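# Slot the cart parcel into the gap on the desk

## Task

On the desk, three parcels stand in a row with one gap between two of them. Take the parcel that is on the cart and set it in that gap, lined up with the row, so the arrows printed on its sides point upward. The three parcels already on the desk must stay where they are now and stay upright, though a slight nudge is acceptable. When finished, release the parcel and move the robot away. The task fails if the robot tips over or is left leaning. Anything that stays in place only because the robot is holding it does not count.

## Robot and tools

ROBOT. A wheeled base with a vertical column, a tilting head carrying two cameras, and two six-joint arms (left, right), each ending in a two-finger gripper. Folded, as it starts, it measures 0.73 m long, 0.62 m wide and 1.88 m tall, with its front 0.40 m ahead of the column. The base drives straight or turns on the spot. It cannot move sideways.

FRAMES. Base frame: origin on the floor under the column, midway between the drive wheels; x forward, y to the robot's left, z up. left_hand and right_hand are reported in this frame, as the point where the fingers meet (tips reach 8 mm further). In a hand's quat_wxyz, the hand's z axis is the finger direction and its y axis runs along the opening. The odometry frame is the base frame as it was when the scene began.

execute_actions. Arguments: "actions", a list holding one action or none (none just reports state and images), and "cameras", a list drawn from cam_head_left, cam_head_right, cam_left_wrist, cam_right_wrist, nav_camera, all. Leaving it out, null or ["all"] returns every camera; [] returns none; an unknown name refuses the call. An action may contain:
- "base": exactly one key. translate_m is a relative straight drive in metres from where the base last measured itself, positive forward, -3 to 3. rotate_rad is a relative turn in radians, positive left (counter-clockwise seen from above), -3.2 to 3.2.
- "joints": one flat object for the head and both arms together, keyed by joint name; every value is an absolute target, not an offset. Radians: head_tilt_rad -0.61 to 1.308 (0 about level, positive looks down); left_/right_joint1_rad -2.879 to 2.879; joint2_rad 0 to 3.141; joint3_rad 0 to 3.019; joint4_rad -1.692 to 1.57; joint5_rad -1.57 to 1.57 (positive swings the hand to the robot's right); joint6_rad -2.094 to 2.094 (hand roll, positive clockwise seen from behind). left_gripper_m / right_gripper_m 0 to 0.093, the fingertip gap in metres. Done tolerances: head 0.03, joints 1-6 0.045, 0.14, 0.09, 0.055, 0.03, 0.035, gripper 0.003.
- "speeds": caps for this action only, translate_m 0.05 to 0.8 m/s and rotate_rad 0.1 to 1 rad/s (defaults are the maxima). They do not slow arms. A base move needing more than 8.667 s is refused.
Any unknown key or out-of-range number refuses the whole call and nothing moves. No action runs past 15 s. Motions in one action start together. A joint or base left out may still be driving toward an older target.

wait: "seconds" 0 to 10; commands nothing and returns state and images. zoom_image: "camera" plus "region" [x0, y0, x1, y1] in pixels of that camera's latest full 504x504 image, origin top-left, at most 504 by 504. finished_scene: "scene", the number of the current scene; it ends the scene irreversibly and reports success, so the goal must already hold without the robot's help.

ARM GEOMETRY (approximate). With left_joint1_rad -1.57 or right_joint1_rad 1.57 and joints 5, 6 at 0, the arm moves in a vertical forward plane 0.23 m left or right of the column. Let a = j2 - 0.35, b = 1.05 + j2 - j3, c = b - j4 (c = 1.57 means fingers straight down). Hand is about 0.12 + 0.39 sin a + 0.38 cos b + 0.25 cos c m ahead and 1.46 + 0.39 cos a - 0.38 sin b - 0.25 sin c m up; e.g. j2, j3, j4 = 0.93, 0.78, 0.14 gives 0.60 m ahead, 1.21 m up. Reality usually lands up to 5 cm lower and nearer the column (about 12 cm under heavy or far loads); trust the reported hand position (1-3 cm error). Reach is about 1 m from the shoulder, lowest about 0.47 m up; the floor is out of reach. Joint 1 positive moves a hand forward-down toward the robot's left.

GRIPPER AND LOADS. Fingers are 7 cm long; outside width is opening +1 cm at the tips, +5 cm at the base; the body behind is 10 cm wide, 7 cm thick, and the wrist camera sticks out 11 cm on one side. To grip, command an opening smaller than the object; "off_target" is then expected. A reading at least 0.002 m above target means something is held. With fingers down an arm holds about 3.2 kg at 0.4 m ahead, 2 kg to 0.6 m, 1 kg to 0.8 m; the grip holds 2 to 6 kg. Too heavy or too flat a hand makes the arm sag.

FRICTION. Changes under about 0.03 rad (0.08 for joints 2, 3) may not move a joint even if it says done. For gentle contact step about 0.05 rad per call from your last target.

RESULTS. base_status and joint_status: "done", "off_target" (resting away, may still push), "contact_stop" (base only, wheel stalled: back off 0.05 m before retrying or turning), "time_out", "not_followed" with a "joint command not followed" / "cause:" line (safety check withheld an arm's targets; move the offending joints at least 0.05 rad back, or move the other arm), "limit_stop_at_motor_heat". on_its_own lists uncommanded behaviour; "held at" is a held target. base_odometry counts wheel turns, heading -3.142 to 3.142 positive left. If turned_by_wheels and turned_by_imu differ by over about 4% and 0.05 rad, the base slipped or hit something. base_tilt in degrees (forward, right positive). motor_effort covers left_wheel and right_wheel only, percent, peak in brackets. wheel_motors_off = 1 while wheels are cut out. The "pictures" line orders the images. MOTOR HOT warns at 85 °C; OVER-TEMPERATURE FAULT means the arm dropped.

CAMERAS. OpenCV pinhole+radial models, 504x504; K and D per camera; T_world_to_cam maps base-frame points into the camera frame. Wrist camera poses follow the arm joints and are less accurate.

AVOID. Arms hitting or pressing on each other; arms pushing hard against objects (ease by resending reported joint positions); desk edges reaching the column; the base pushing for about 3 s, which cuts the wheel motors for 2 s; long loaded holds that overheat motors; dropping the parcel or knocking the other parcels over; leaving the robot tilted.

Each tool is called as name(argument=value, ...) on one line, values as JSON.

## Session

execute_actions(actions=[])

Scene clock: 0.00 s.
base_odometry: x=+0.000 y=+0.000 heading=+0.000 (m, m, rad; odometry frame)
turned_by_wheels: +0.000 (rad since the last result)
turned_by_imu: +0.000 (rad since the last result)
base_tilt: forward=+0.4 right=+0.2 (deg)
base_status: not commanded
joint_positions: head_tilt_rad=+0.883 left_joint1_rad=-1.553 left_joint2_rad=+0.856 left_joint3_rad=+0.412 left_joint4_rad=-0.941 left_joint5_rad=+0.030 left_joint6_rad=-0.002 left_gripper_m=+0.095 right_joint1_rad=+1.567 right_joint2_rad=+0.908 right_joint3_rad=+0.374 right_joint4_rad=-0.991 right_joint5_rad=+0.033 right_joint6_rad=+0.009 right_gripper_m=+0.095
joint_status: not commanded
wheel_motors_off: 0
motor_effort: left_wheel=-1 right_wheel=+2 (%)
left_hand: x=+0.1557 y=+0.2232 z=+1.2513 quat_wxyz=(+0.418, +0.015, -0.909, +0.008) (m; base frame)
right_hand: x=+0.1180 y=-0.2318 z=+1.2676 quat_wxyz=(+0.480, +0.002, -0.877, +0.018) (m; base frame)
pictures: cam_head_left, cam_head_right, cam_left_wrist, cam_right_wrist, nav_camera
camera_calibration (this result's frames):
cam_head_left: T_world_to_cam=[[-0.000596702, -0.99999, -0.00451115, 0.0477138], [-0.804339, 0.00316034, -0.594163, 0.96979], [0.594171, 0.00327396, -0.804332, 1.13508], [0, 0, 0, 1]] pos_world=[0.105635, 0.0409322, 1.48941]
cam_head_right: T_world_to_cam=[[0.0194484, -0.999789, -0.00656542, -0.019339], [-0.804551, -0.0117513, -0.593768, 0.964268], [0.593566, 0.01683, -0.80461, 1.13668], [0, 0, 0, 1]] pos_world=[0.101486, -0.0271338, 1.48701]
cam_left_wrist: T_world_to_cam=[[0.0463382, -0.998865, 0.0110615, 0.200423], [-0.0707766, 0.00776255, 0.997462, -1.2375], [-0.996415, -0.0470035, -0.0703366, 0.377211], [0, 0, 0, 1]] pos_world=[0.278986, 0.227532, 1.25867]
cam_right_wrist: T_world_to_cam=[[0.0182101, -0.999198, 0.0356651, -0.275565], [0.0533207, 0.0365907, 0.997907, -1.25327], [-0.998411, -0.0162703, 0.0539442, 0.169635], [0, 0, 0, 1]] pos_world=[0.241209, -0.226726, 1.25133]
Images, in order (width x height): cam_head_left 504x504, cam_head_right 504x504, cam_left_wrist 504x504, cam_right_wrist 504x504, nav_camera 504x504.

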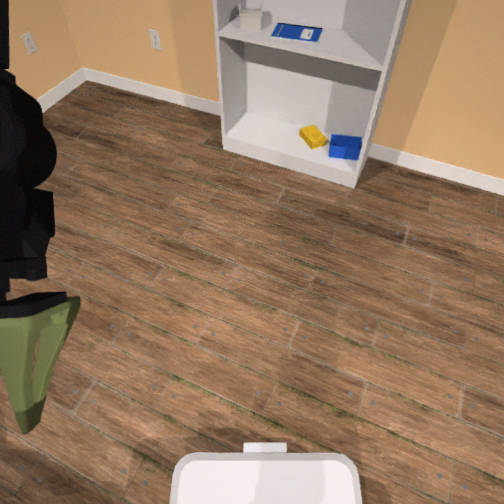

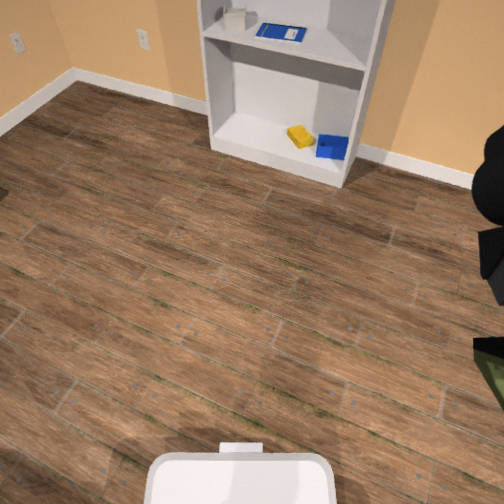

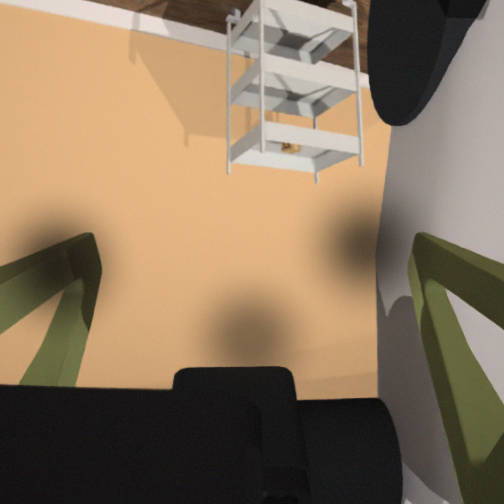

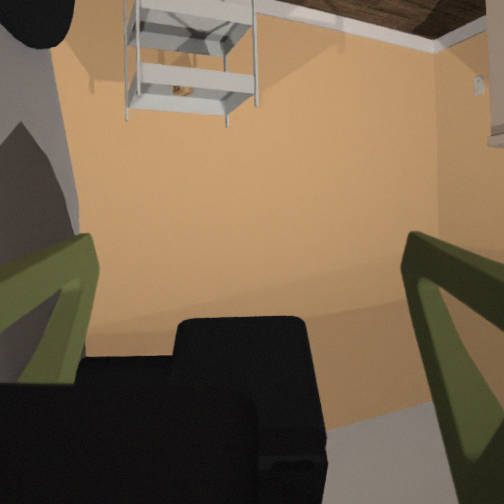

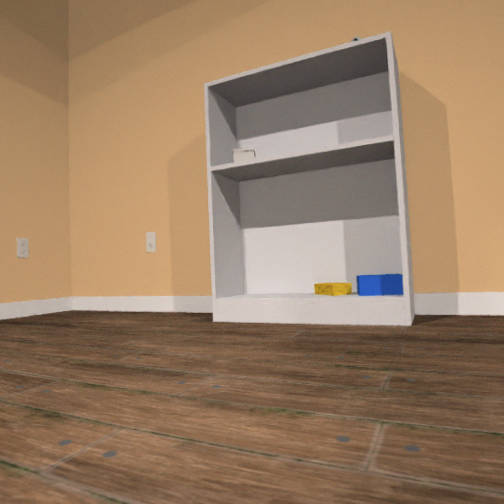

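execute_actions(actions=[{"base":{"rotate_rad":1.3},"joints":{"head_tilt_rad":0.5}}], cameras=["cam_head_left"])

execute_actions(actions=[{"base":{"rotate_rad":1.85}}], cameras=["cam_head_left"])

Scene clock: 7.97 s.
base_odometry: x=+0.000 y=+0.000 heading=+1.299 (m, m, rad; odometry frame)
turned_by_wheels: +1.299 (rad since the last result)
turned_by_imu: +1.285 (rad since the last result)
base_tilt: forward=+0.5 right=+0.3 (deg)
base_status: done
joint_positions: head_tilt_rad=+0.518 left_joint1_rad=-1.553 left_joint2_rad=+0.856 left_joint3_rad=+0.412 left_joint4_rad=-0.941 left_joint5_rad=+0.030 left_joint6_rad=-0.002 left_gripper_m=+0.095 right_joint1_rad=+1.567 right_joint2_rad=+0.908 right_joint3_rad=+0.374 right_joint4_rad=-0.991 right_joint5_rad=+0.033 right_joint6_rad=+0.009 right_gripper_m=+0.095
joint_status: all done
wheel_motors_off: 0
motor_effort: left_wheel=+0(27) right_wheel=+1(59) (%)
left_hand: x=+0.1557 y=+0.2232 z=+1.2513 quat_wxyz=(+0.418, +0.015, -0.909, +0.008) (m; base frame)
right_hand: x=+0.1180 y=-0.2318 z=+1.2676 quat_wxyz=(+0.480, +0.002, -0.877, +0.018) (m; base frame)
pictures: cam_head_left
camera_calibration (this result's frames):
cam_head_left: T_world_to_cam=[[0.00105222, -0.99999, -0.00442712, 0.0475019], [-0.539388, 0.00316034, -0.842052, 1.33829], [0.842057, 0.00327396, -0.539379, 0.71466], [0, 0, 0, 1]] pos_world=[0.120024, 0.0409322, 1.51259]
Images, in order (width x height): cam_head_left 504x504.

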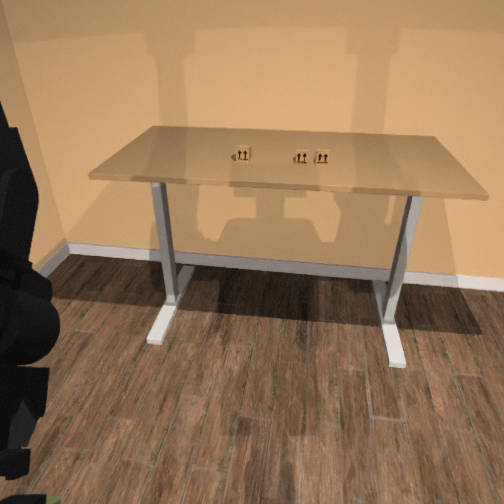

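Scene clock: 11.13 s.
base_odometry: x=+0.000 y=+0.000 heading=-3.134 (m, m, rad; odometry frame)
turned_by_wheels: +1.849 (rad since the last result)
turned_by_imu: +1.833 (rad since the last result)
base_tilt: forward=+0.5 right=+0.0 (deg)
base_status: done
joint_positions: head_tilt_rad=+0.518 left_joint1_rad=-1.553 left_joint2_rad=+0.856 left_joint3_rad=+0.412 left_joint4_rad=-0.941 left_joint5_rad=+0.030 left_joint6_rad=-0.002 left_gripper_m=+0.095 right_joint1_rad=+1.567 right_joint2_rad=+0.908 right_joint3_rad=+0.374 right_joint4_rad=-0.991 right_joint5_rad=+0.033 right_joint6_rad=+0.009 right_gripper_m=+0.095
joint_status: not commanded
wheel_motors_off: 0
motor_effort: left_wheel=-1(26) right_wheel=+1(34) (%)
left_hand: x=+0.1557 y=+0.2232 z=+1.2513 quat_wxyz=(+0.418, +0.015, -0.909, +0.008) (m; base frame)
right_hand: x=+0.1180 y=-0.2318 z=+1.2676 quat_wxyz=(+0.480, +0.002, -0.877, +0.018) (m; base frame)
pictures: cam_head_left
camera_calibration (this result's frames):
cam_head_left: T_world_to_cam=[[0.00105237, -0.99999, -0.00442708, 0.0475018], [-0.539359, 0.00316034, -0.84207, 1.33832], [0.842076, 0.00327396, -0.53935, 0.714614], [0, 0, 0, 1]] pos_world=[0.120025, 0.0409322, 1.5126]
Images, in order (width x height): cam_head_left 504x504.

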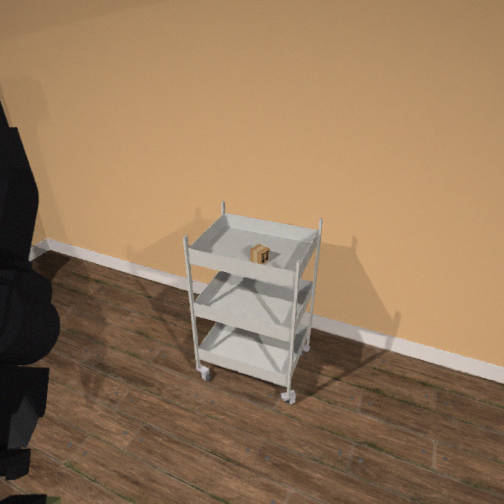

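zoom_image(camera="cam_head_left", region=[225,225,295,285])

Region (225, 225, 295, 285) of cam_head_left's 504x504 image, scaled by 7.200, with more detail than that image has; it fills the top 432 rows of this view, and the rest is white.

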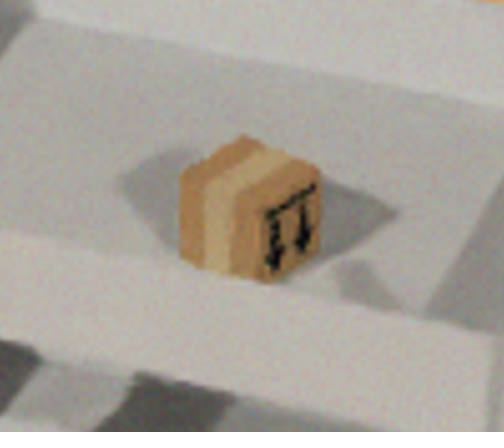

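execute_actions(actions=[{"base":{"rotate_rad":-0.16}}], cameras=[])

execute_actions(actions=[{"base":{"translate_m":0.77},"joints":{"head_tilt_rad":0.95,"left_joint1_rad":-1.57,"left_joint2_rad":1.6,"left_joint3_rad":1.3,"left_joint4_rad":-0.2,"left_joint6_rad":0,"left_joint5_rad":0}}], cameras=["cam_head_left","cam_left_wrist","nav_camera"])

Scene clock: 31.23 s.
base_odometry: x=+0.000 y=+0.000 heading=+2.989 (m, m, rad; odometry frame)
turned_by_wheels: -0.160 (rad since the last result)
turned_by_imu: -0.159 (rad since the last result)
base_tilt: forward=+0.6 right=+0.2 (deg)
base_status: done
joint_positions: head_tilt_rad=+0.518 left_joint1_rad=-1.553 left_joint2_rad=+0.856 left_joint3_rad=+0.412 left_joint4_rad=-0.941 left_joint5_rad=+0.030 left_joint6_rad=-0.002 left_gripper_m=+0.095 right_joint1_rad=+1.567 right_joint2_rad=+0.908 right_joint3_rad=+0.374 right_joint4_rad=-0.991 right_joint5_rad=+0.033 right_joint6_rad=+0.009 right_gripper_m=+0.095
joint_status: not commanded
wheel_motors_off: 0
motor_effort: left_wheel=+0(18) right_wheel=+0(30) (%)
left_hand: x=+0.1557 y=+0.2232 z=+1.2513 quat_wxyz=(+0.418, +0.015, -0.909, +0.008) (m; base frame)
right_hand: x=+0.1178 y=-0.2318 z=+1.2677 quat_wxyz=(+0.480, +0.002, -0.877, +0.018) (m; base frame)
pictures: none
No camera images: the call's "cameras" was empty. Leave "cameras" out to get every camera's image.

Scene clock: 34.20 s.
base_odometry: x=-0.761 y=+0.117 heading=+2.990 (m, m, rad; odometry frame)
turned_by_wheels: +0.000 (rad since the last result)
turned_by_imu: +0.000 (rad since the last result)
base_tilt: forward=+0.6 right=+0.2 (deg)
base_status: done
joint_positions: head_tilt_rad=+0.951 left_joint1_rad=-1.566 left_joint2_rad=+1.602 left_joint3_rad=+1.294 left_joint4_rad=-0.205 left_joint5_rad=+0.003 left_joint6_rad=-0.002 left_gripper_m=+0.095 right_joint1_rad=+1.567 right_joint2_rad=+0.908 right_joint3_rad=+0.375 right_joint4_rad=-0.991 right_joint5_rad=+0.033 right_joint6_rad=+0.009 right_gripper_m=+0.095
joint_status: all done
wheel_motors_off: 0
motor_effort: left_wheel=+0(56) right_wheel=+0(56) (%)
left_hand: x=+0.5742 y=+0.2277 z=+0.9565 quat_wxyz=(-0.005, +0.002, -1.000, -0.001) (m; base frame)
right_hand: x=+0.1184 y=-0.2318 z=+1.2675 quat_wxyz=(+0.480, +0.002, -0.877, +0.018) (m; base frame)
pictures: cam_head_left, cam_left_wrist, nav_camera
camera_calibration (this result's frames):
cam_head_left: T_world_to_cam=[[-0.000902212, -0.99999, -0.00446011, 0.0476504], [-0.842896, 0.00316034, -0.538067, 0.885331], [0.538076, 0.00327396, -0.84289, 1.19727], [0, 0, 0, 1]] pos_world=[0.102065, 0.0409322, 1.48574]
cam_left_wrist: T_world_to_cam=[[0.00629126, -0.999887, 0.0136749, 0.209481], [-0.809198, 0.00294389, 0.587529, -0.0967136], [-0.587503, -0.014762, -0.809088, 1.23812], [0, 0, 0, 1]] pos_world=[0.647822, 0.228019, 1.05571]
Images, in order (width x height): cam_head_left 504x504, cam_left_wrist 504x504, nav_camera 504x504.

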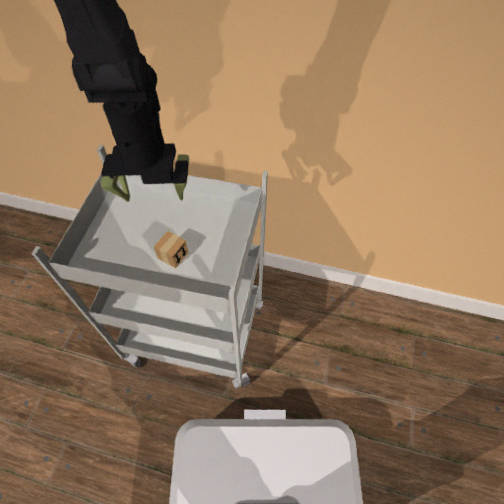

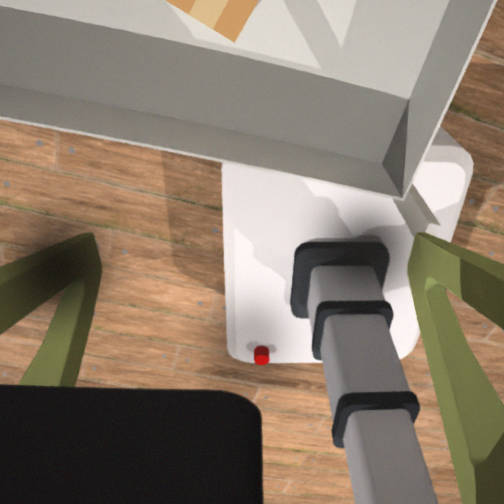

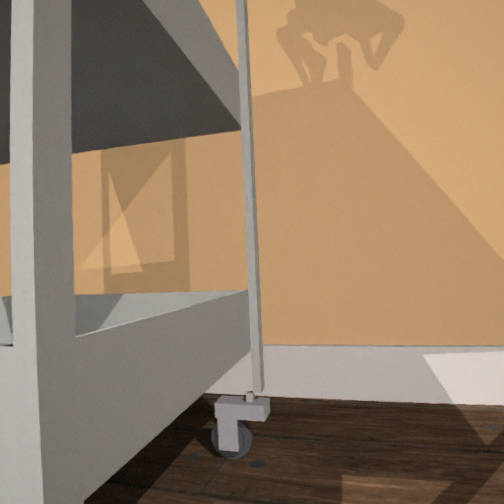

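execute_actions(actions=[{"joints":{"left_joint1_rad":-1.545,"left_joint2_rad":2.09,"left_joint3_rad":1.91,"left_joint4_rad":-0.33,"left_joint6_rad":0.55}}], cameras=["cam_left_wrist"])

Scene clock: 46.77 s.
base_odometry: x=-0.761 y=+0.117 heading=+2.990 (m, m, rad; odometry frame)
turned_by_wheels: +0.000 (rad since the last result)
turned_by_imu: +0.000 (rad since the last result)
base_tilt: forward=+0.6 right=+0.2 (deg)
base_status: not commanded
joint_positions: head_tilt_rad=+0.951 left_joint1_rad=-1.547 left_joint2_rad=+2.093 left_joint3_rad=+1.895 left_joint4_rad=-0.328 left_joint5_rad=+0.003 left_joint6_rad=+0.542 left_gripper_m=+0.095 right_joint1_rad=+1.567 right_joint2_rad=+0.908 right_joint3_rad=+0.375 right_joint4_rad=-0.991 right_joint5_rad=+0.033 right_joint6_rad=+0.009 right_gripper_m=+0.095
joint_status: all done
wheel_motors_off: 0
motor_effort: left_wheel=+0(0) right_wheel=-1(1) (%)
left_hand: x=+0.6240 y=+0.2446 z=+0.7813 quat_wxyz=(+0.004, -0.262, -0.965, -0.008) (m; base frame)
right_hand: x=+0.1184 y=-0.2318 z=+1.2675 quat_wxyz=(+0.480, +0.002, -0.877, +0.018) (m; base frame)
pictures: cam_left_wrist
camera_calibration (this result's frames):
cam_left_wrist: T_world_to_cam=[[-0.504156, -0.863612, 0.00133281, 0.523341], [-0.686991, 0.401983, 0.605354, -0.141292], [-0.523326, 0.304277, -0.795955, 0.997558], [0, 0, 0, 1]] pos_world=[0.688827, 0.205226, 0.878846]
Images, in order (width x height): cam_left_wrist 504x504.

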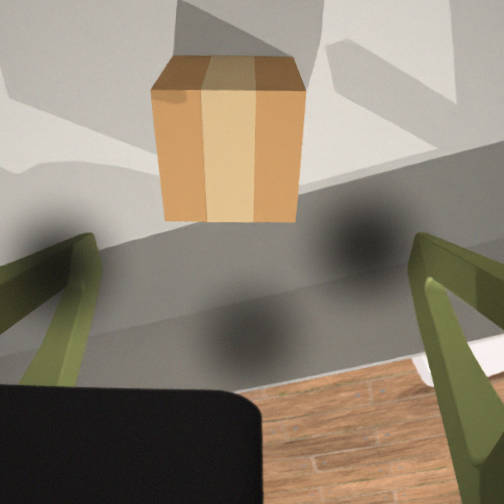

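execute_actions(actions=[{"joints":{"left_joint2_rad":2.4,"left_joint3_rad":2.32,"left_joint4_rad":-0.44}}], cameras=["cam_left_wrist"])

execute_actions(actions=[{"joints":{"left_gripper_m":0.03}}], cameras=["cam_left_wrist"])

Scene clock: 56.30 s.
base_odometry: x=-0.761 y=+0.117 heading=+2.990 (m, m, rad; odometry frame)
turned_by_wheels: +0.000 (rad since the last result)
turned_by_imu: +0.000 (rad since the last result)
base_tilt: forward=+0.4 right=+0.3 (deg)
base_status: not commanded
joint_positions: head_tilt_rad=+0.951 left_joint1_rad=-1.549 left_joint2_rad=+2.397 left_joint3_rad=+2.304 left_joint4_rad=-0.438 left_joint5_rad=-0.003 left_joint6_rad=+0.546 left_gripper_m=+0.095 right_joint1_rad=+1.567 right_joint2_rad=+0.908 right_joint3_rad=+0.374 right_joint4_rad=-0.991 right_joint5_rad=+0.033 right_joint6_rad=+0.009 right_gripper_m=+0.095
joint_status: all done
wheel_motors_off: 0
motor_effort: left_wheel=+1(8) right_wheel=-2(9) (%)
left_hand: x=+0.6230 y=+0.2458 z=+0.6860 quat_wxyz=(+0.006, -0.264, -0.964, -0.010) (m; base frame)
right_hand: x=+0.1178 y=-0.2318 z=+1.2677 quat_wxyz=(+0.480, +0.002, -0.877, +0.018) (m; base frame)
pictures: cam_left_wrist
camera_calibration (this result's frames):
cam_left_wrist: T_world_to_cam=[[-0.507887, -0.861424, 0.0000698075, 0.526602], [-0.682618, 0.402514, 0.60993, -0.0907914], [-0.525436, 0.309728, -0.792455, 0.918411], [0, 0, 0, 1]] pos_world=[0.688045, 0.205714, 0.783139]
Images, in order (width x height): cam_left_wrist 504x504.

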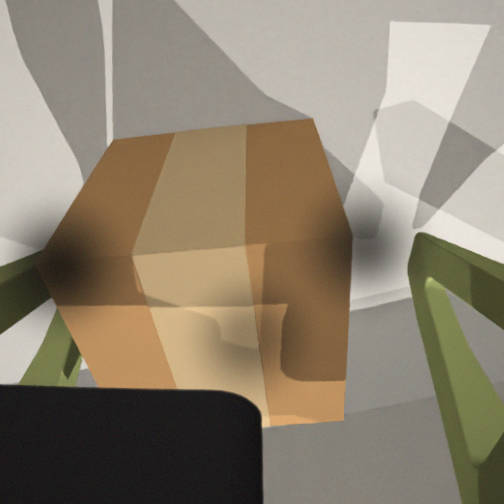

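Scene clock: 56.93 s.
base_odometry: x=-0.761 y=+0.117 heading=+2.990 (m, m, rad; odometry frame)
turned_by_wheels: +0.000 (rad since the last result)
turned_by_imu: +0.000 (rad since the last result)
base_tilt: forward=+0.6 right=+0.3 (deg)
base_status: not commanded
joint_positions: head_tilt_rad=+0.951 left_joint1_rad=-1.549 left_joint2_rad=+2.397 left_joint3_rad=+2.304 left_joint4_rad=-0.438 left_joint5_rad=-0.002 left_joint6_rad=+0.546 left_gripper_m=+0.055 right_joint1_rad=+1.567 right_joint2_rad=+0.908 right_joint3_rad=+0.374 right_joint4_rad=-0.991 right_joint5_rad=+0.033 right_joint6_rad=+0.009 right_gripper_m=+0.095
joint_status: left_gripper_m off_target (ended at +0.055, target +0.030)
wheel_motors_off: 0
motor_effort: left_wheel=+1(1) right_wheel=-2(1) (%)
left_hand: x=+0.6230 y=+0.2456 z=+0.6860 quat_wxyz=(+0.006, -0.264, -0.964, -0.009) (m; base frame)
right_hand: x=+0.1178 y=-0.2318 z=+1.2677 quat_wxyz=(+0.480, +0.002, -0.877, +0.018) (m; base frame)
pictures: cam_left_wrist
camera_calibration (this result's frames):
cam_left_wrist: T_world_to_cam=[[-0.508211, -0.861232, 0.00072907, 0.526192], [-0.682467, 0.403238, 0.609621, -0.0907962], [-0.52532, 0.309319, -0.792692, 0.918641], [0, 0, 0, 1]] pos_world=[0.688031, 0.205633, 0.783167]
Images, in order (width x height): cam_left_wrist 504x504.

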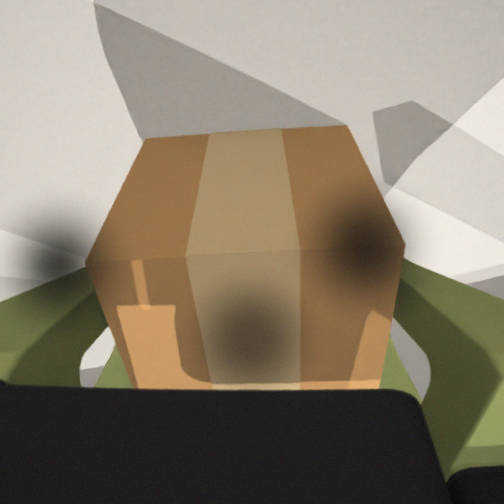

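execute_actions(actions=[{"joints":{"left_gripper_m":0.093}}], cameras=[])

execute_actions(actions=[{"base":{"translate_m":0.022},"joints":{"left_joint1_rad":-1.572,"left_joint6_rad":0.49,"left_joint2_rad":2.43}}], cameras=["cam_left_wrist"])

execute_actions(actions=[{"joints":{"left_gripper_m":0.03}}], cameras=["cam_left_wrist"])

Scene clock: 64.90 s.
base_odometry: x=-0.761 y=+0.117 heading=+2.990 (m, m, rad; odometry frame)
turned_by_wheels: +0.000 (rad since the last result)
turned_by_imu: +0.000 (rad since the last result)
base_tilt: forward=+0.5 right=+0.2 (deg)
base_status: not commanded
joint_positions: head_tilt_rad=+0.951 left_joint1_rad=-1.549 left_joint2_rad=+2.397 left_joint3_rad=+2.304 left_joint4_rad=-0.438 left_joint5_rad=-0.002 left_joint6_rad=+0.546 left_gripper_m=+0.093 right_joint1_rad=+1.567 right_joint2_rad=+0.908 right_joint3_rad=+0.374 right_joint4_rad=-0.991 right_joint5_rad=+0.033 right_joint6_rad=+0.009 right_gripper_m=+0.095
joint_status: all done
wheel_motors_off: 0
motor_effort: left_wheel=+1(1) right_wheel=-3(2) (%)
left_hand: x=+0.6230 y=+0.2456 z=+0.6860 quat_wxyz=(+0.006, -0.264, -0.964, -0.009) (m; base frame)
right_hand: x=+0.1178 y=-0.2318 z=+1.2677 quat_wxyz=(+0.480, +0.002, -0.877, +0.018) (m; base frame)
pictures: none
No camera images: the call's "cameras" was empty. Leave "cameras" out to get every camera's image.

Scene clock: 65.87 s.
base_odometry: x=-0.783 y=+0.120 heading=+2.990 (m, m, rad; odometry frame)
turned_by_wheels: +0.000 (rad since the last result)
turned_by_imu: +0.000 (rad since the last result)
base_tilt: forward=+0.5 right=+0.1 (deg)
base_status: done
joint_positions: head_tilt_rad=+0.952 left_joint1_rad=-1.570 left_joint2_rad=+2.411 left_joint3_rad=+2.311 left_joint4_rad=-0.443 left_joint5_rad=-0.003 left_joint6_rad=+0.494 left_gripper_m=+0.093 right_joint1_rad=+1.567 right_joint2_rad=+0.908 right_joint3_rad=+0.374 right_joint4_rad=-0.991 right_joint5_rad=+0.033 right_joint6_rad=+0.009 right_gripper_m=+0.095
joint_status: all done
wheel_motors_off: 0
motor_effort: left_wheel=+0(32) right_wheel=+0(38) (%)
left_hand: x=+0.6148 y=+0.2261 z=+0.6796 quat_wxyz=(+0.010, -0.244, -0.970, +0.000) (m; base frame)
right_hand: x=+0.1182 y=-0.2318 z=+1.2675 quat_wxyz=(+0.480, +0.002, -0.877, +0.018) (m; base frame)
pictures: cam_left_wrist
camera_calibration (this result's frames):
cam_left_wrist: T_world_to_cam=[[-0.471587, -0.881569, 0.0210261, 0.473462], [-0.691916, 0.384706, 0.610944, -0.0755048], [-0.546678, 0.273565, -0.791394, 0.935615], [0, 0, 0, 1]] pos_world=[0.682516, 0.190484, 0.776615]
Images, in order (width x height): cam_left_wrist 504x504.

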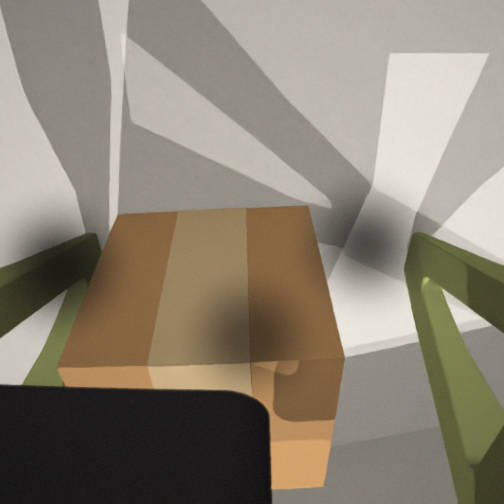

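Scene clock: 66.50 s.
base_odometry: x=-0.783 y=+0.120 heading=+2.990 (m, m, rad; odometry frame)
turned_by_wheels: +0.000 (rad since the last result)
turned_by_imu: +0.000 (rad since the last result)
base_tilt: forward=+0.5 right=+0.2 (deg)
base_status: not commanded
joint_positions: head_tilt_rad=+0.952 left_joint1_rad=-1.570 left_joint2_rad=+2.412 left_joint3_rad=+2.311 left_joint4_rad=-0.443 left_joint5_rad=-0.003 left_joint6_rad=+0.494 left_gripper_m=+0.054 right_joint1_rad=+1.567 right_joint2_rad=+0.908 right_joint3_rad=+0.374 right_joint4_rad=-0.991 right_joint5_rad=+0.033 right_joint6_rad=+0.009 right_gripper_m=+0.095
joint_status: left_gripper_m off_target (ended at +0.054, target +0.030)
wheel_motors_off: 0
motor_effort: left_wheel=+0(0) right_wheel=+0(0) (%)
left_hand: x=+0.6145 y=+0.2260 z=+0.6794 quat_wxyz=(+0.010, -0.244, -0.970, +0.001) (m; base frame)
right_hand: x=+0.1182 y=-0.2318 z=+1.2675 quat_wxyz=(+0.480, +0.002, -0.877, +0.018) (m; base frame)
pictures: cam_left_wrist
camera_calibration (this result's frames):
cam_left_wrist: T_world_to_cam=[[-0.471573, -0.881564, 0.0215423, 0.472907], [-0.691686, 0.384934, 0.611061, -0.0758424], [-0.546982, 0.273259, -0.79129, 0.935508], [0, 0, 0, 1]] pos_world=[0.682257, 0.190456, 0.776415]
Images, in order (width x height): cam_left_wrist 504x504.

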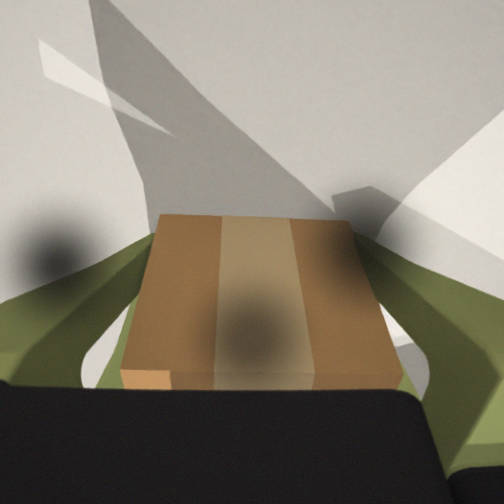

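execute_actions(actions=[{"joints":{"left_joint2_rad":1.8,"left_joint3_rad":1.55,"left_joint4_rad":-0.27}}], cameras=[])

execute_actions(actions=[{"base":{"translate_m":-0.35},"joints":{"left_joint2_rad":1.2,"left_joint3_rad":0.8,"left_joint4_rad":-0.12,"left_joint6_rad":0,"head_tilt_rad":0.6}}], cameras=[])

execute_actions(actions=[{"base":{"rotate_rad":-2.36}}], cameras=[])

execute_actions(actions=[{"base":{"translate_m":0.94},"joints":{"left_joint4_rad":1.45}}], cameras=[])

execute_actions(actions=[{"base":{"rotate_rad":0.55},"joints":{"left_joint2_rad":2.03,"left_joint3_rad":1.65,"left_joint4_rad":1.42}}], cameras=["cam_head_left","cam_head_right","cam_left_wrist"])

Scene clock: 84.40 s.
base_odometry: x=-0.783 y=+0.120 heading=+2.990 (m, m, rad; odometry frame)
turned_by_wheels: +0.000 (rad since the last result)
turned_by_imu: +0.000 (rad since the last result)
base_tilt: forward=+0.5 right=+0.2 (deg)
base_status: not commanded
joint_positions: head_tilt_rad=+0.952 left_joint1_rad=-1.570 left_joint2_rad=+1.813 left_joint3_rad=+1.545 left_joint4_rad=-0.268 left_joint5_rad=-0.003 left_joint6_rad=+0.494 left_gripper_m=+0.054 right_joint1_rad=+1.567 right_joint2_rad=+0.908 right_joint3_rad=+0.374 right_joint4_rad=-0.991 right_joint5_rad=+0.033 right_joint6_rad=+0.009 right_gripper_m=+0.095
joint_status: all done
wheel_motors_off: 0
motor_effort: left_wheel=+0(1) right_wheel=-1(1) (%)
left_hand: x=+0.5999 y=+0.2258 z=+0.8806 quat_wxyz=(+0.007, -0.244, -0.970, +0.000) (m; base frame)
right_hand: x=+0.1182 y=-0.2318 z=+1.2675 quat_wxyz=(+0.480, +0.002, -0.877, +0.018) (m; base frame)
pictures: none
No camera images: the call's "cameras" was empty. Leave "cameras" out to get every camera's image.

Scene clock: 86.43 s.
base_odometry: x=-0.437 y=+0.067 heading=+2.992 (m, m, rad; odometry frame)
turned_by_wheels: +0.002 (rad since the last result)
turned_by_imu: +0.002 (rad since the last result)
base_tilt: forward=+0.5 right=+0.1 (deg)
base_status: done
joint_positions: head_tilt_rad=+0.617 left_joint1_rad=-1.570 left_joint2_rad=+1.207 left_joint3_rad=+0.789 left_joint4_rad=-0.125 left_joint5_rad=-0.002 left_joint6_rad=+0.008 left_gripper_m=+0.054 right_joint1_rad=+1.567 right_joint2_rad=+0.907 right_joint3_rad=+0.372 right_joint4_rad=-0.991 right_joint5_rad=+0.033 right_joint6_rad=+0.009 right_gripper_m=+0.095
joint_status: all done
wheel_motors_off: 0
motor_effort: left_wheel=+0(43) right_wheel=-1(41) (%)
left_hand: x=+0.4511 y=+0.2255 z=+1.0814 quat_wxyz=(+0.010, -0.004, -1.000, -0.002) (m; base frame)
right_hand: x=+0.1172 y=-0.2318 z=+1.2680 quat_wxyz=(+0.480, +0.002, -0.877, +0.018) (m; base frame)
pictures: none
No camera images: the call's "cameras" was empty. Leave "cameras" out to get every camera's image.

Scene clock: 90.10 s.
base_odometry: x=-0.437 y=+0.067 heading=+0.632 (m, m, rad; odometry frame)
turned_by_wheels: -2.359 (rad since the last result)
turned_by_imu: -2.332 (rad since the last result)
base_tilt: forward=+0.6 right=+0.2 (deg)
base_status: done
joint_positions: head_tilt_rad=+0.617 left_joint1_rad=-1.570 left_joint2_rad=+1.207 left_joint3_rad=+0.795 left_joint4_rad=-0.125 left_joint5_rad=-0.002 left_joint6_rad=+0.008 left_gripper_m=+0.054 right_joint1_rad=+1.567 right_joint2_rad=+0.907 right_joint3_rad=+0.373 right_joint4_rad=-0.991 right_joint5_rad=+0.033 right_joint6_rad=+0.009 right_gripper_m=+0.095
joint_status: not commanded
wheel_motors_off: 0
motor_effort: left_wheel=+0(45) right_wheel=-1(58) (%)
left_hand: x=+0.4552 y=+0.2255 z=+1.0817 quat_wxyz=(+0.006, -0.004, -1.000, -0.002) (m; base frame)
right_hand: x=+0.1176 y=-0.2318 z=+1.2679 quat_wxyz=(+0.480, +0.002, -0.877, +0.018) (m; base frame)
pictures: none
No camera images: the call's "cameras" was empty. Leave "cameras" out to get every camera's image.

Scene clock: 93.20 s.
base_odometry: x=+0.321 y=+0.623 heading=+0.632 (m, m, rad; odometry frame)
turned_by_wheels: +0.000 (rad since the last result)
turned_by_imu: -0.001 (rad since the last result)
base_tilt: forward=+0.5 right=+0.3 (deg)
base_status: done
joint_positions: head_tilt_rad=+0.617 left_joint1_rad=-1.570 left_joint2_rad=+1.207 left_joint3_rad=+0.795 left_joint4_rad=+1.435 left_joint5_rad=-0.002 left_joint6_rad=+0.008 left_gripper_m=+0.054 right_joint1_rad=+1.567 right_joint2_rad=+0.907 right_joint3_rad=+0.376 right_joint4_rad=-0.991 right_joint5_rad=+0.033 right_joint6_rad=+0.009 right_gripper_m=+0.095
joint_status: all done
wheel_motors_off: 0
motor_effort: left_wheel=+0(52) right_wheel=+0(64) (%)
left_hand: x=+0.7043 y=+0.2254 z=+1.3213 quat_wxyz=(-0.698, -0.002, -0.716, -0.004) (m; base frame)
right_hand: x=+0.1189 y=-0.2318 z=+1.2673 quat_wxyz=(+0.479, +0.002, -0.878, +0.018) (m; base frame)
pictures: none
No camera images: the call's "cameras" was empty. Leave "cameras" out to get every camera's image.

Scene clock: 95.23 s.
base_odometry: x=+0.321 y=+0.623 heading=+1.182 (m, m, rad; odometry frame)
turned_by_wheels: +0.549 (rad since the last result)
turned_by_imu: +0.541 (rad since the last result)
base_tilt: forward=+0.6 right=+0.2 (deg)
base_status: done
joint_positions: head_tilt_rad=+0.617 left_joint1_rad=-1.567 left_joint2_rad=+2.050 left_joint3_rad=+1.627 left_joint4_rad=+1.417 left_joint5_rad=-0.001 left_joint6_rad=+0.008 left_gripper_m=+0.054 right_joint1_rad=+1.567 right_joint2_rad=+0.907 right_joint3_rad=+0.376 right_joint4_rad=-0.991 right_joint5_rad=+0.033 right_joint6_rad=+0.009 right_gripper_m=+0.095
joint_status: all done
wheel_motors_off: 0
motor_effort: left_wheel=-1(49) right_wheel=+1(43) (%)
left_hand: x=+0.7892 y=+0.2275 z=+1.0119 quat_wxyz=(-0.688, -0.003, -0.726, -0.005) (m; base frame)
right_hand: x=+0.1189 y=-0.2318 z=+1.2673 quat_wxyz=(+0.479, +0.002, -0.878, +0.018) (m; base frame)
pictures: cam_head_left, cam_head_right, cam_left_wrist
camera_calibration (this result's frames):
cam_head_left: T_world_to_cam=[[0.000611926, -0.99999, -0.00450911, 0.0476502], [-0.619551, 0.00316034, -0.78495, 1.25436], [0.784956, 0.00327396, -0.619543, 0.840967], [0, 0, 0, 1]] pos_world=[0.11699, 0.0409322, 1.50584]
cam_head_right: T_world_to_cam=[[0.0204907, -0.999789, -0.00121397, -0.0276324], [-0.619859, -0.0117513, -0.784625, 1.24895], [0.784445, 0.01683, -0.619969, 0.842787], [0, 0, 0, 1]] pos_world=[0.113621, -0.0271338, 1.50243]
cam_left_wrist: T_world_to_cam=[[-0.0128017, -0.999885, -0.00817586, 0.244391], [-0.638084, 0.0144643, -0.769831, 1.28059], [0.769861, -0.00463828, -0.638195, 0.162848], [0, 0, 0, 1]] pos_world=[0.694882, 0.226596, 1.09176]
Images, in order (width x height): cam_head_left 504x504, cam_head_right 504x504, cam_left_wrist 504x504.

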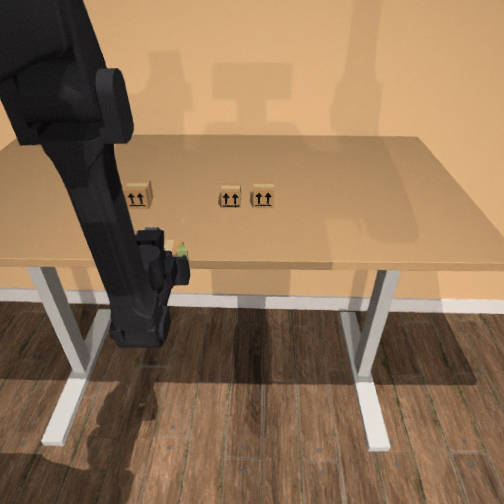

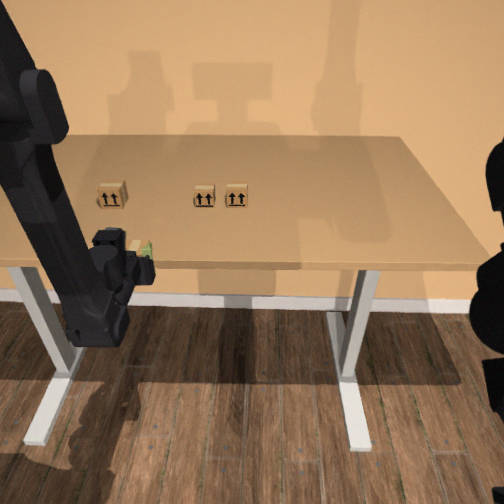

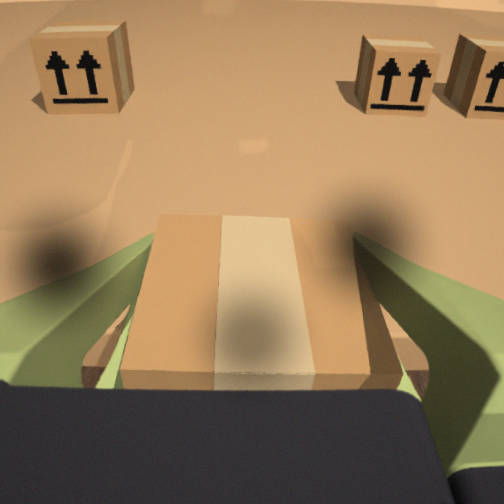

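execute_actions(actions=[{"base":{"translate_m":0.09},"speeds":{"translate_m":0.15}}], cameras=[])

execute_actions(actions=[{"joints":{"left_joint2_rad":2.1,"left_joint3_rad":1.71}}], cameras=["cam_head_right","cam_left_wrist"])

Scene clock: 111.20 s.
base_odometry: x=+0.356 y=+0.706 heading=+1.183 (m, m, rad; odometry frame)
turned_by_wheels: +0.001 (rad since the last result)
turned_by_imu: +0.001 (rad since the last result)
base_tilt: forward=+0.5 right=+0.1 (deg)
base_status: done
joint_positions: head_tilt_rad=+0.617 left_joint1_rad=-1.568 left_joint2_rad=+2.043 left_joint3_rad=+1.634 left_joint4_rad=+1.417 left_joint5_rad=-0.001 left_joint6_rad=+0.008 left_gripper_m=+0.054 right_joint1_rad=+1.567 right_joint2_rad=+0.907 right_joint3_rad=+0.375 right_joint4_rad=-0.991 right_joint5_rad=+0.033 right_joint6_rad=+0.009 right_gripper_m=+0.095
joint_status: not commanded
wheel_motors_off: 0
motor_effort: left_wheel=+1(43) right_wheel=-1(64) (%)
left_hand: x=+0.7951 y=+0.2267 z=+1.0184 quat_wxyz=(-0.693, -0.003, -0.721, -0.004) (m; base frame)
right_hand: x=+0.1188 y=-0.2318 z=+1.2674 quat_wxyz=(+0.479, +0.002, -0.878, +0.018) (m; base frame)
pictures: none
No camera images: the call's "cameras" was empty. Leave "cameras" out to get every camera's image.

Scene clock: 111.93 s.
base_odometry: x=+0.356 y=+0.706 heading=+1.183 (m, m, rad; odometry frame)
turned_by_wheels: +0.000 (rad since the last result)
turned_by_imu: +0.000 (rad since the last result)
base_tilt: forward=+0.6 right=+0.2 (deg)
base_status: not commanded
joint_positions: head_tilt_rad=+0.617 left_joint1_rad=-1.568 left_joint2_rad=+2.092 left_joint3_rad=+1.698 left_joint4_rad=+1.419 left_joint5_rad=-0.001 left_joint6_rad=+0.006 left_gripper_m=+0.054 right_joint1_rad=+1.567 right_joint2_rad=+0.907 right_joint3_rad=+0.375 right_joint4_rad=-0.991 right_joint5_rad=+0.033 right_joint6_rad=+0.009 right_gripper_m=+0.095
joint_status: all done
wheel_motors_off: 0
motor_effort: left_wheel=+2(2) right_wheel=-1(1) (%)
left_hand: x=+0.7977 y=+0.2267 z=+1.0042 quat_wxyz=(-0.699, -0.002, -0.715, -0.004) (m; base frame)
right_hand: x=+0.1188 y=-0.2318 z=+1.2674 quat_wxyz=(+0.479, +0.002, -0.878, +0.018) (m; base frame)
pictures: cam_head_right, cam_left_wrist
camera_calibration (this result's frames):
cam_head_right: T_world_to_cam=[[0.0204907, -0.999789, -0.00121389, -0.0276325], [-0.619856, -0.0117513, -0.784627, 1.24896], [0.784448, 0.01683, -0.619966, 0.842782], [0, 0, 0, 1]] pos_world=[0.113621, -0.0271338, 1.50243]
cam_left_wrist: T_world_to_cam=[[-0.0131851, -0.999895, -0.00609425, 0.241837], [-0.614886, 0.0129141, -0.78851, 1.28068], [0.788506, -0.00664931, -0.614992, 0.113689], [0, 0, 0, 1]] pos_world=[0.70102, 0.226029, 1.08122]
Images, in order (width x height): cam_head_right 504x504, cam_left_wrist 504x504.

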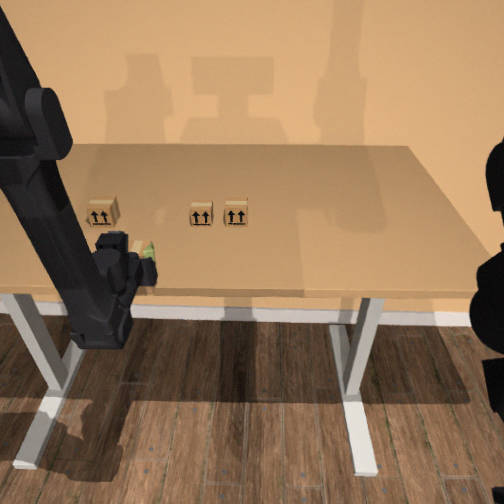

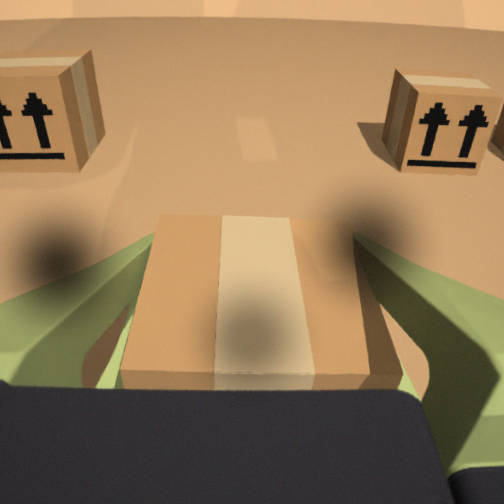

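execute_actions(actions=[{"joints":{"left_joint2_rad":2.13,"left_joint4_rad":1.39}}], cameras=[])

execute_actions(actions=[{"joints":{"left_joint2_rad":2.16,"left_joint3_rad":1.75}}], cameras=["cam_left_wrist"])

Scene clock: 118.90 s.
base_odometry: x=+0.356 y=+0.706 heading=+1.183 (m, m, rad; odometry frame)
turned_by_wheels: +0.000 (rad since the last result)
turned_by_imu: +0.000 (rad since the last result)
base_tilt: forward=+0.6 right=+0.3 (deg)
base_status: not commanded
joint_positions: head_tilt_rad=+0.617 left_joint1_rad=-1.568 left_joint2_rad=+2.093 left_joint3_rad=+1.700 left_joint4_rad=+1.412 left_joint5_rad=-0.001 left_joint6_rad=+0.001 left_gripper_m=+0.054 right_joint1_rad=+1.567 right_joint2_rad=+0.907 right_joint3_rad=+0.375 right_joint4_rad=-0.991 right_joint5_rad=+0.033 right_joint6_rad=+0.009 right_gripper_m=+0.095
joint_status: all done
wheel_motors_off: 0
motor_effort: left_wheel=+2(2) right_wheel=-1(1) (%)
left_hand: x=+0.7985 y=+0.2267 z=+1.0032 quat_wxyz=(-0.697, +0.000, -0.717, -0.002) (m; base frame)
right_hand: x=+0.1188 y=-0.2318 z=+1.2674 quat_wxyz=(+0.479, +0.002, -0.878, +0.018) (m; base frame)
pictures: none
No camera images: the call's "cameras" was empty. Leave "cameras" out to get every camera's image.

Scene clock: 119.40 s.
base_odometry: x=+0.356 y=+0.706 heading=+1.183 (m, m, rad; odometry frame)
turned_by_wheels: +0.000 (rad since the last result)
turned_by_imu: +0.000 (rad since the last result)
base_tilt: forward=+0.5 right=+0.2 (deg)
base_status: not commanded
joint_positions: head_tilt_rad=+0.617 left_joint1_rad=-1.568 left_joint2_rad=+2.114 left_joint3_rad=+1.746 left_joint4_rad=+1.412 left_joint5_rad=-0.001 left_joint6_rad=-0.002 left_gripper_m=+0.054 right_joint1_rad=+1.567 right_joint2_rad=+0.907 right_joint3_rad=+0.375 right_joint4_rad=-0.991 right_joint5_rad=+0.033 right_joint6_rad=+0.009 right_gripper_m=+0.095
joint_status: all done
wheel_motors_off: 0
motor_effort: left_wheel=+2(3) right_wheel=-1(1) (%)
left_hand: x=+0.8066 y=+0.2267 z=+1.0028 quat_wxyz=(-0.706, +0.001, -0.708, -0.001) (m; base frame)
right_hand: x=+0.1188 y=-0.2318 z=+1.2674 quat_wxyz=(+0.479, +0.002, -0.878, +0.018) (m; base frame)
pictures: cam_left_wrist
camera_calibration (this result's frames):
cam_left_wrist: T_world_to_cam=[[-0.01308, -0.999912, 0.00199391, 0.23377], [-0.598192, 0.00622715, -0.801329, 1.28595], [0.801246, -0.0116742, -0.598221, 0.0798111], [0, 0, 0, 1]] pos_world=[0.708357, 0.226673, 1.07775]
Images, in order (width x height): cam_left_wrist 504x504.

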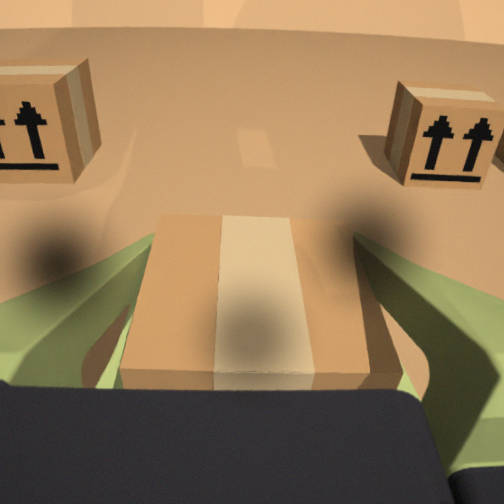

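execute_actions(actions=[{"joints":{"left_gripper_m":0.093,"left_joint2_rad":2.11}}], cameras=[])

execute_actions(actions=[{"base":{"translate_m":-0.09}}], cameras=["cam_left_wrist"])

execute_actions(actions=[{"joints":{"left_joint2_rad":1.25,"left_joint3_rad":1.22,"left_joint4_rad":0.6,"head_tilt_rad":0.8}}], cameras=[])

execute_actions(actions=[{"joints":{"left_joint4_rad":-0.49}}], cameras=[])

execute_actions(actions=[{"base":{"translate_m":0.28},"speeds":{"translate_m":0.3}}], cameras=["cam_head_right","cam_left_wrist"])

Scene clock: 136.57 s.
base_odometry: x=+0.356 y=+0.706 heading=+1.183 (m, m, rad; odometry frame)
turned_by_wheels: +0.000 (rad since the last result)
turned_by_imu: +0.000 (rad since the last result)
base_tilt: forward=+0.6 right=+0.0 (deg)
base_status: not commanded
joint_positions: head_tilt_rad=+0.617 left_joint1_rad=-1.569 left_joint2_rad=+2.112 left_joint3_rad=+1.746 left_joint4_rad=+1.396 left_joint5_rad=-0.001 left_joint6_rad=-0.003 left_gripper_m=+0.093 right_joint1_rad=+1.567 right_joint2_rad=+0.907 right_joint3_rad=+0.375 right_joint4_rad=-0.991 right_joint5_rad=+0.033 right_joint6_rad=+0.009 right_gripper_m=+0.095
joint_status: all done
wheel_motors_off: 0
motor_effort: left_wheel=+3(2) right_wheel=-1(1) (%)
left_hand: x=+0.8074 y=+0.2264 z=+1.0002 quat_wxyz=(-0.701, +0.001, -0.713, +0.000) (m; base frame)
right_hand: x=+0.1188 y=-0.2318 z=+1.2674 quat_wxyz=(+0.479, +0.002, -0.878, +0.018) (m; base frame)
pictures: none
No camera images: the call's "cameras" was empty. Leave "cameras" out to get every camera's image.

Scene clock: 137.83 s.
base_odometry: x=+0.322 y=+0.623 heading=+1.183 (m, m, rad; odometry frame)
turned_by_wheels: -0.001 (rad since the last result)
turned_by_imu: +0.000 (rad since the last result)
base_tilt: forward=+0.6 right=+0.4 (deg)
base_status: done
joint_positions: head_tilt_rad=+0.617 left_joint1_rad=-1.569 left_joint2_rad=+2.112 left_joint3_rad=+1.746 left_joint4_rad=+1.395 left_joint5_rad=-0.001 left_joint6_rad=-0.003 left_gripper_m=+0.093 right_joint1_rad=+1.567 right_joint2_rad=+0.907 right_joint3_rad=+0.371 right_joint4_rad=-0.991 right_joint5_rad=+0.033 right_joint6_rad=+0.009 right_gripper_m=+0.095
joint_status: not commanded
wheel_motors_off: 0
motor_effort: left_wheel=-3(55) right_wheel=-1(38) (%)
left_hand: x=+0.8073 y=+0.2264 z=+0.9997 quat_wxyz=(-0.701, +0.001, -0.714, +0.000) (m; base frame)
right_hand: x=+0.1166 y=-0.2318 z=+1.2683 quat_wxyz=(+0.481, +0.002, -0.877, +0.018) (m; base frame)
pictures: cam_left_wrist
camera_calibration (this result's frames):
cam_left_wrist: T_world_to_cam=[[-0.0131936, -0.999909, 0.00293559, 0.232653], [-0.610952, 0.00573721, -0.791647, 1.28459], [0.791558, -0.0122382, -0.610972, 0.0980912], [0, 0, 0, 1]] pos_world=[0.710245, 0.226462, 1.07619]
Images, in order (width x height): cam_left_wrist 504x504.

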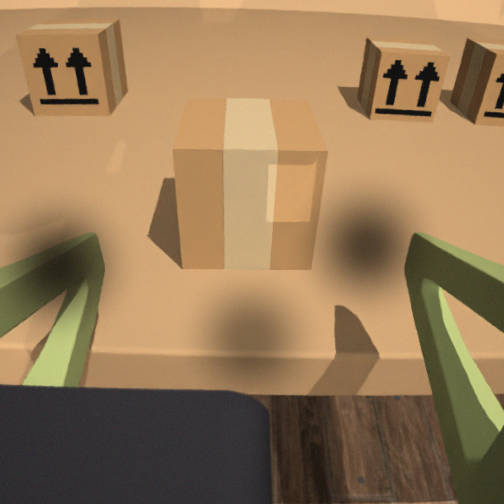

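Scene clock: 139.53 s.
base_odometry: x=+0.322 y=+0.623 heading=+1.183 (m, m, rad; odometry frame)
turned_by_wheels: +0.000 (rad since the last result)
turned_by_imu: +0.000 (rad since the last result)
base_tilt: forward=+0.7 right=+0.2 (deg)
base_status: not commanded
joint_positions: head_tilt_rad=+0.802 left_joint1_rad=-1.569 left_joint2_rad=+1.241 left_joint3_rad=+1.224 left_joint4_rad=+0.604 left_joint5_rad=-0.001 left_joint6_rad=-0.003 left_gripper_m=+0.093 right_joint1_rad=+1.567 right_joint2_rad=+0.907 right_joint3_rad=+0.371 right_joint4_rad=-0.991 right_joint5_rad=+0.033 right_joint6_rad=+0.009 right_gripper_m=+0.095
joint_status: all done
wheel_motors_off: 0
motor_effort: left_wheel=-4(4) right_wheel=-2(2) (%)
left_hand: x=+0.8296 y=+0.2260 z=+1.2532 quat_wxyz=(-0.527, +0.001, -0.850, -0.001) (m; base frame)
right_hand: x=+0.1166 y=-0.2318 z=+1.2683 quat_wxyz=(+0.481, +0.002, -0.877, +0.018) (m; base frame)
pictures: none
No camera images: the call's "cameras" was empty. Leave "cameras" out to get every camera's image.

Scene clock: 141.03 s.
base_odometry: x=+0.322 y=+0.623 heading=+1.183 (m, m, rad; odometry frame)
turned_by_wheels: +0.000 (rad since the last result)
turned_by_imu: +0.000 (rad since the last result)
base_tilt: forward=+0.5 right=+0.0 (deg)
base_status: not commanded
joint_positions: head_tilt_rad=+0.802 left_joint1_rad=-1.569 left_joint2_rad=+1.242 left_joint3_rad=+1.224 left_joint4_rad=-0.487 left_joint5_rad=-0.001 left_joint6_rad=-0.003 left_gripper_m=+0.093 right_joint1_rad=+1.567 right_joint2_rad=+0.907 right_joint3_rad=+0.371 right_joint4_rad=-0.991 right_joint5_rad=+0.033 right_joint6_rad=+0.009 right_gripper_m=+0.095
joint_status: all done
wheel_motors_off: 0
motor_effort: left_wheel=-4(4) right_wheel=-2(2) (%)
left_hand: x=+0.6138 y=+0.2260 z=+1.1167 quat_wxyz=(-0.009, +0.002, -1.000, -0.001) (m; base frame)
right_hand: x=+0.1166 y=-0.2318 z=+1.2683 quat_wxyz=(+0.481, +0.002, -0.877, +0.018) (m; base frame)
pictures: none
No camera images: the call's "cameras" was empty. Leave "cameras" out to get every camera's image.

Scene clock: 143.07 s.
base_odometry: x=+0.428 y=+0.882 heading=+1.183 (m, m, rad; odometry frame)
turned_by_wheels: +0.001 (rad since the last result)
turned_by_imu: +0.001 (rad since the last result)
base_tilt: forward=+0.5 right=+0.2 (deg)
base_status: done
joint_positions: head_tilt_rad=+0.803 left_joint1_rad=-1.569 left_joint2_rad=+1.243 left_joint3_rad=+1.221 left_joint4_rad=-0.487 left_joint5_rad=-0.001 left_joint6_rad=-0.003 left_gripper_m=+0.093 right_joint1_rad=+1.567 right_joint2_rad=+0.907 right_joint3_rad=+0.375 right_joint4_rad=-0.991 right_joint5_rad=+0.033 right_joint6_rad=+0.009 right_gripper_m=+0.095
joint_status: not commanded
wheel_motors_off: 0
motor_effort: left_wheel=+0(48) right_wheel=-1(63) (%)
left_hand: x=+0.6120 y=+0.2258 z=+1.1158 quat_wxyz=(-0.008, +0.002, -1.000, -0.001) (m; base frame)
right_hand: x=+0.1186 y=-0.2318 z=+1.2675 quat_wxyz=(+0.479, +0.002, -0.878, +0.018) (m; base frame)
pictures: cam_head_right, cam_left_wrist
camera_calibration (this result's frames):
cam_head_right: T_world_to_cam=[[0.0199132, -0.999789, -0.0049808, -0.0218026], [-0.754216, -0.0117513, -0.656521, 1.05839], [0.656324, 0.01683, -0.754291, 1.05605], [0, 0, 0, 1]] pos_world=[0.10558, -0.0271338, 1.49132]
cam_left_wrist: T_world_to_cam=[[0.0053122, -0.999903, 0.0128621, 0.206675], [-0.811873, 0.00319672, 0.583825, -0.153995], [-0.58381, -0.0135438, -0.811778, 1.3897], [0, 0, 0, 1]] pos_world=[0.685197, 0.225969, 1.21537]
Images, in order (width x height): cam_head_right 504x504, cam_left_wrist 504x504.

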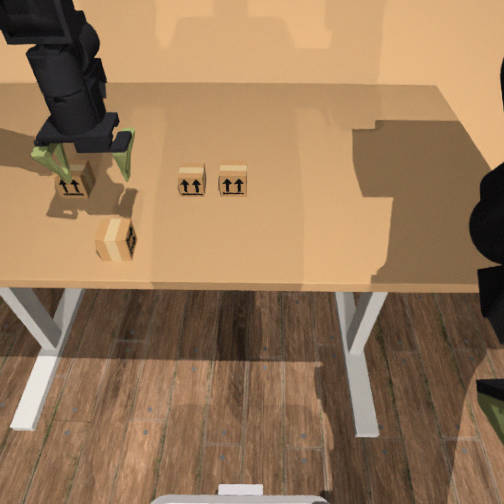

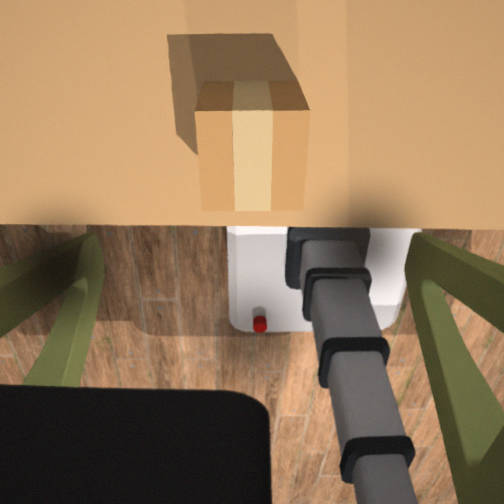

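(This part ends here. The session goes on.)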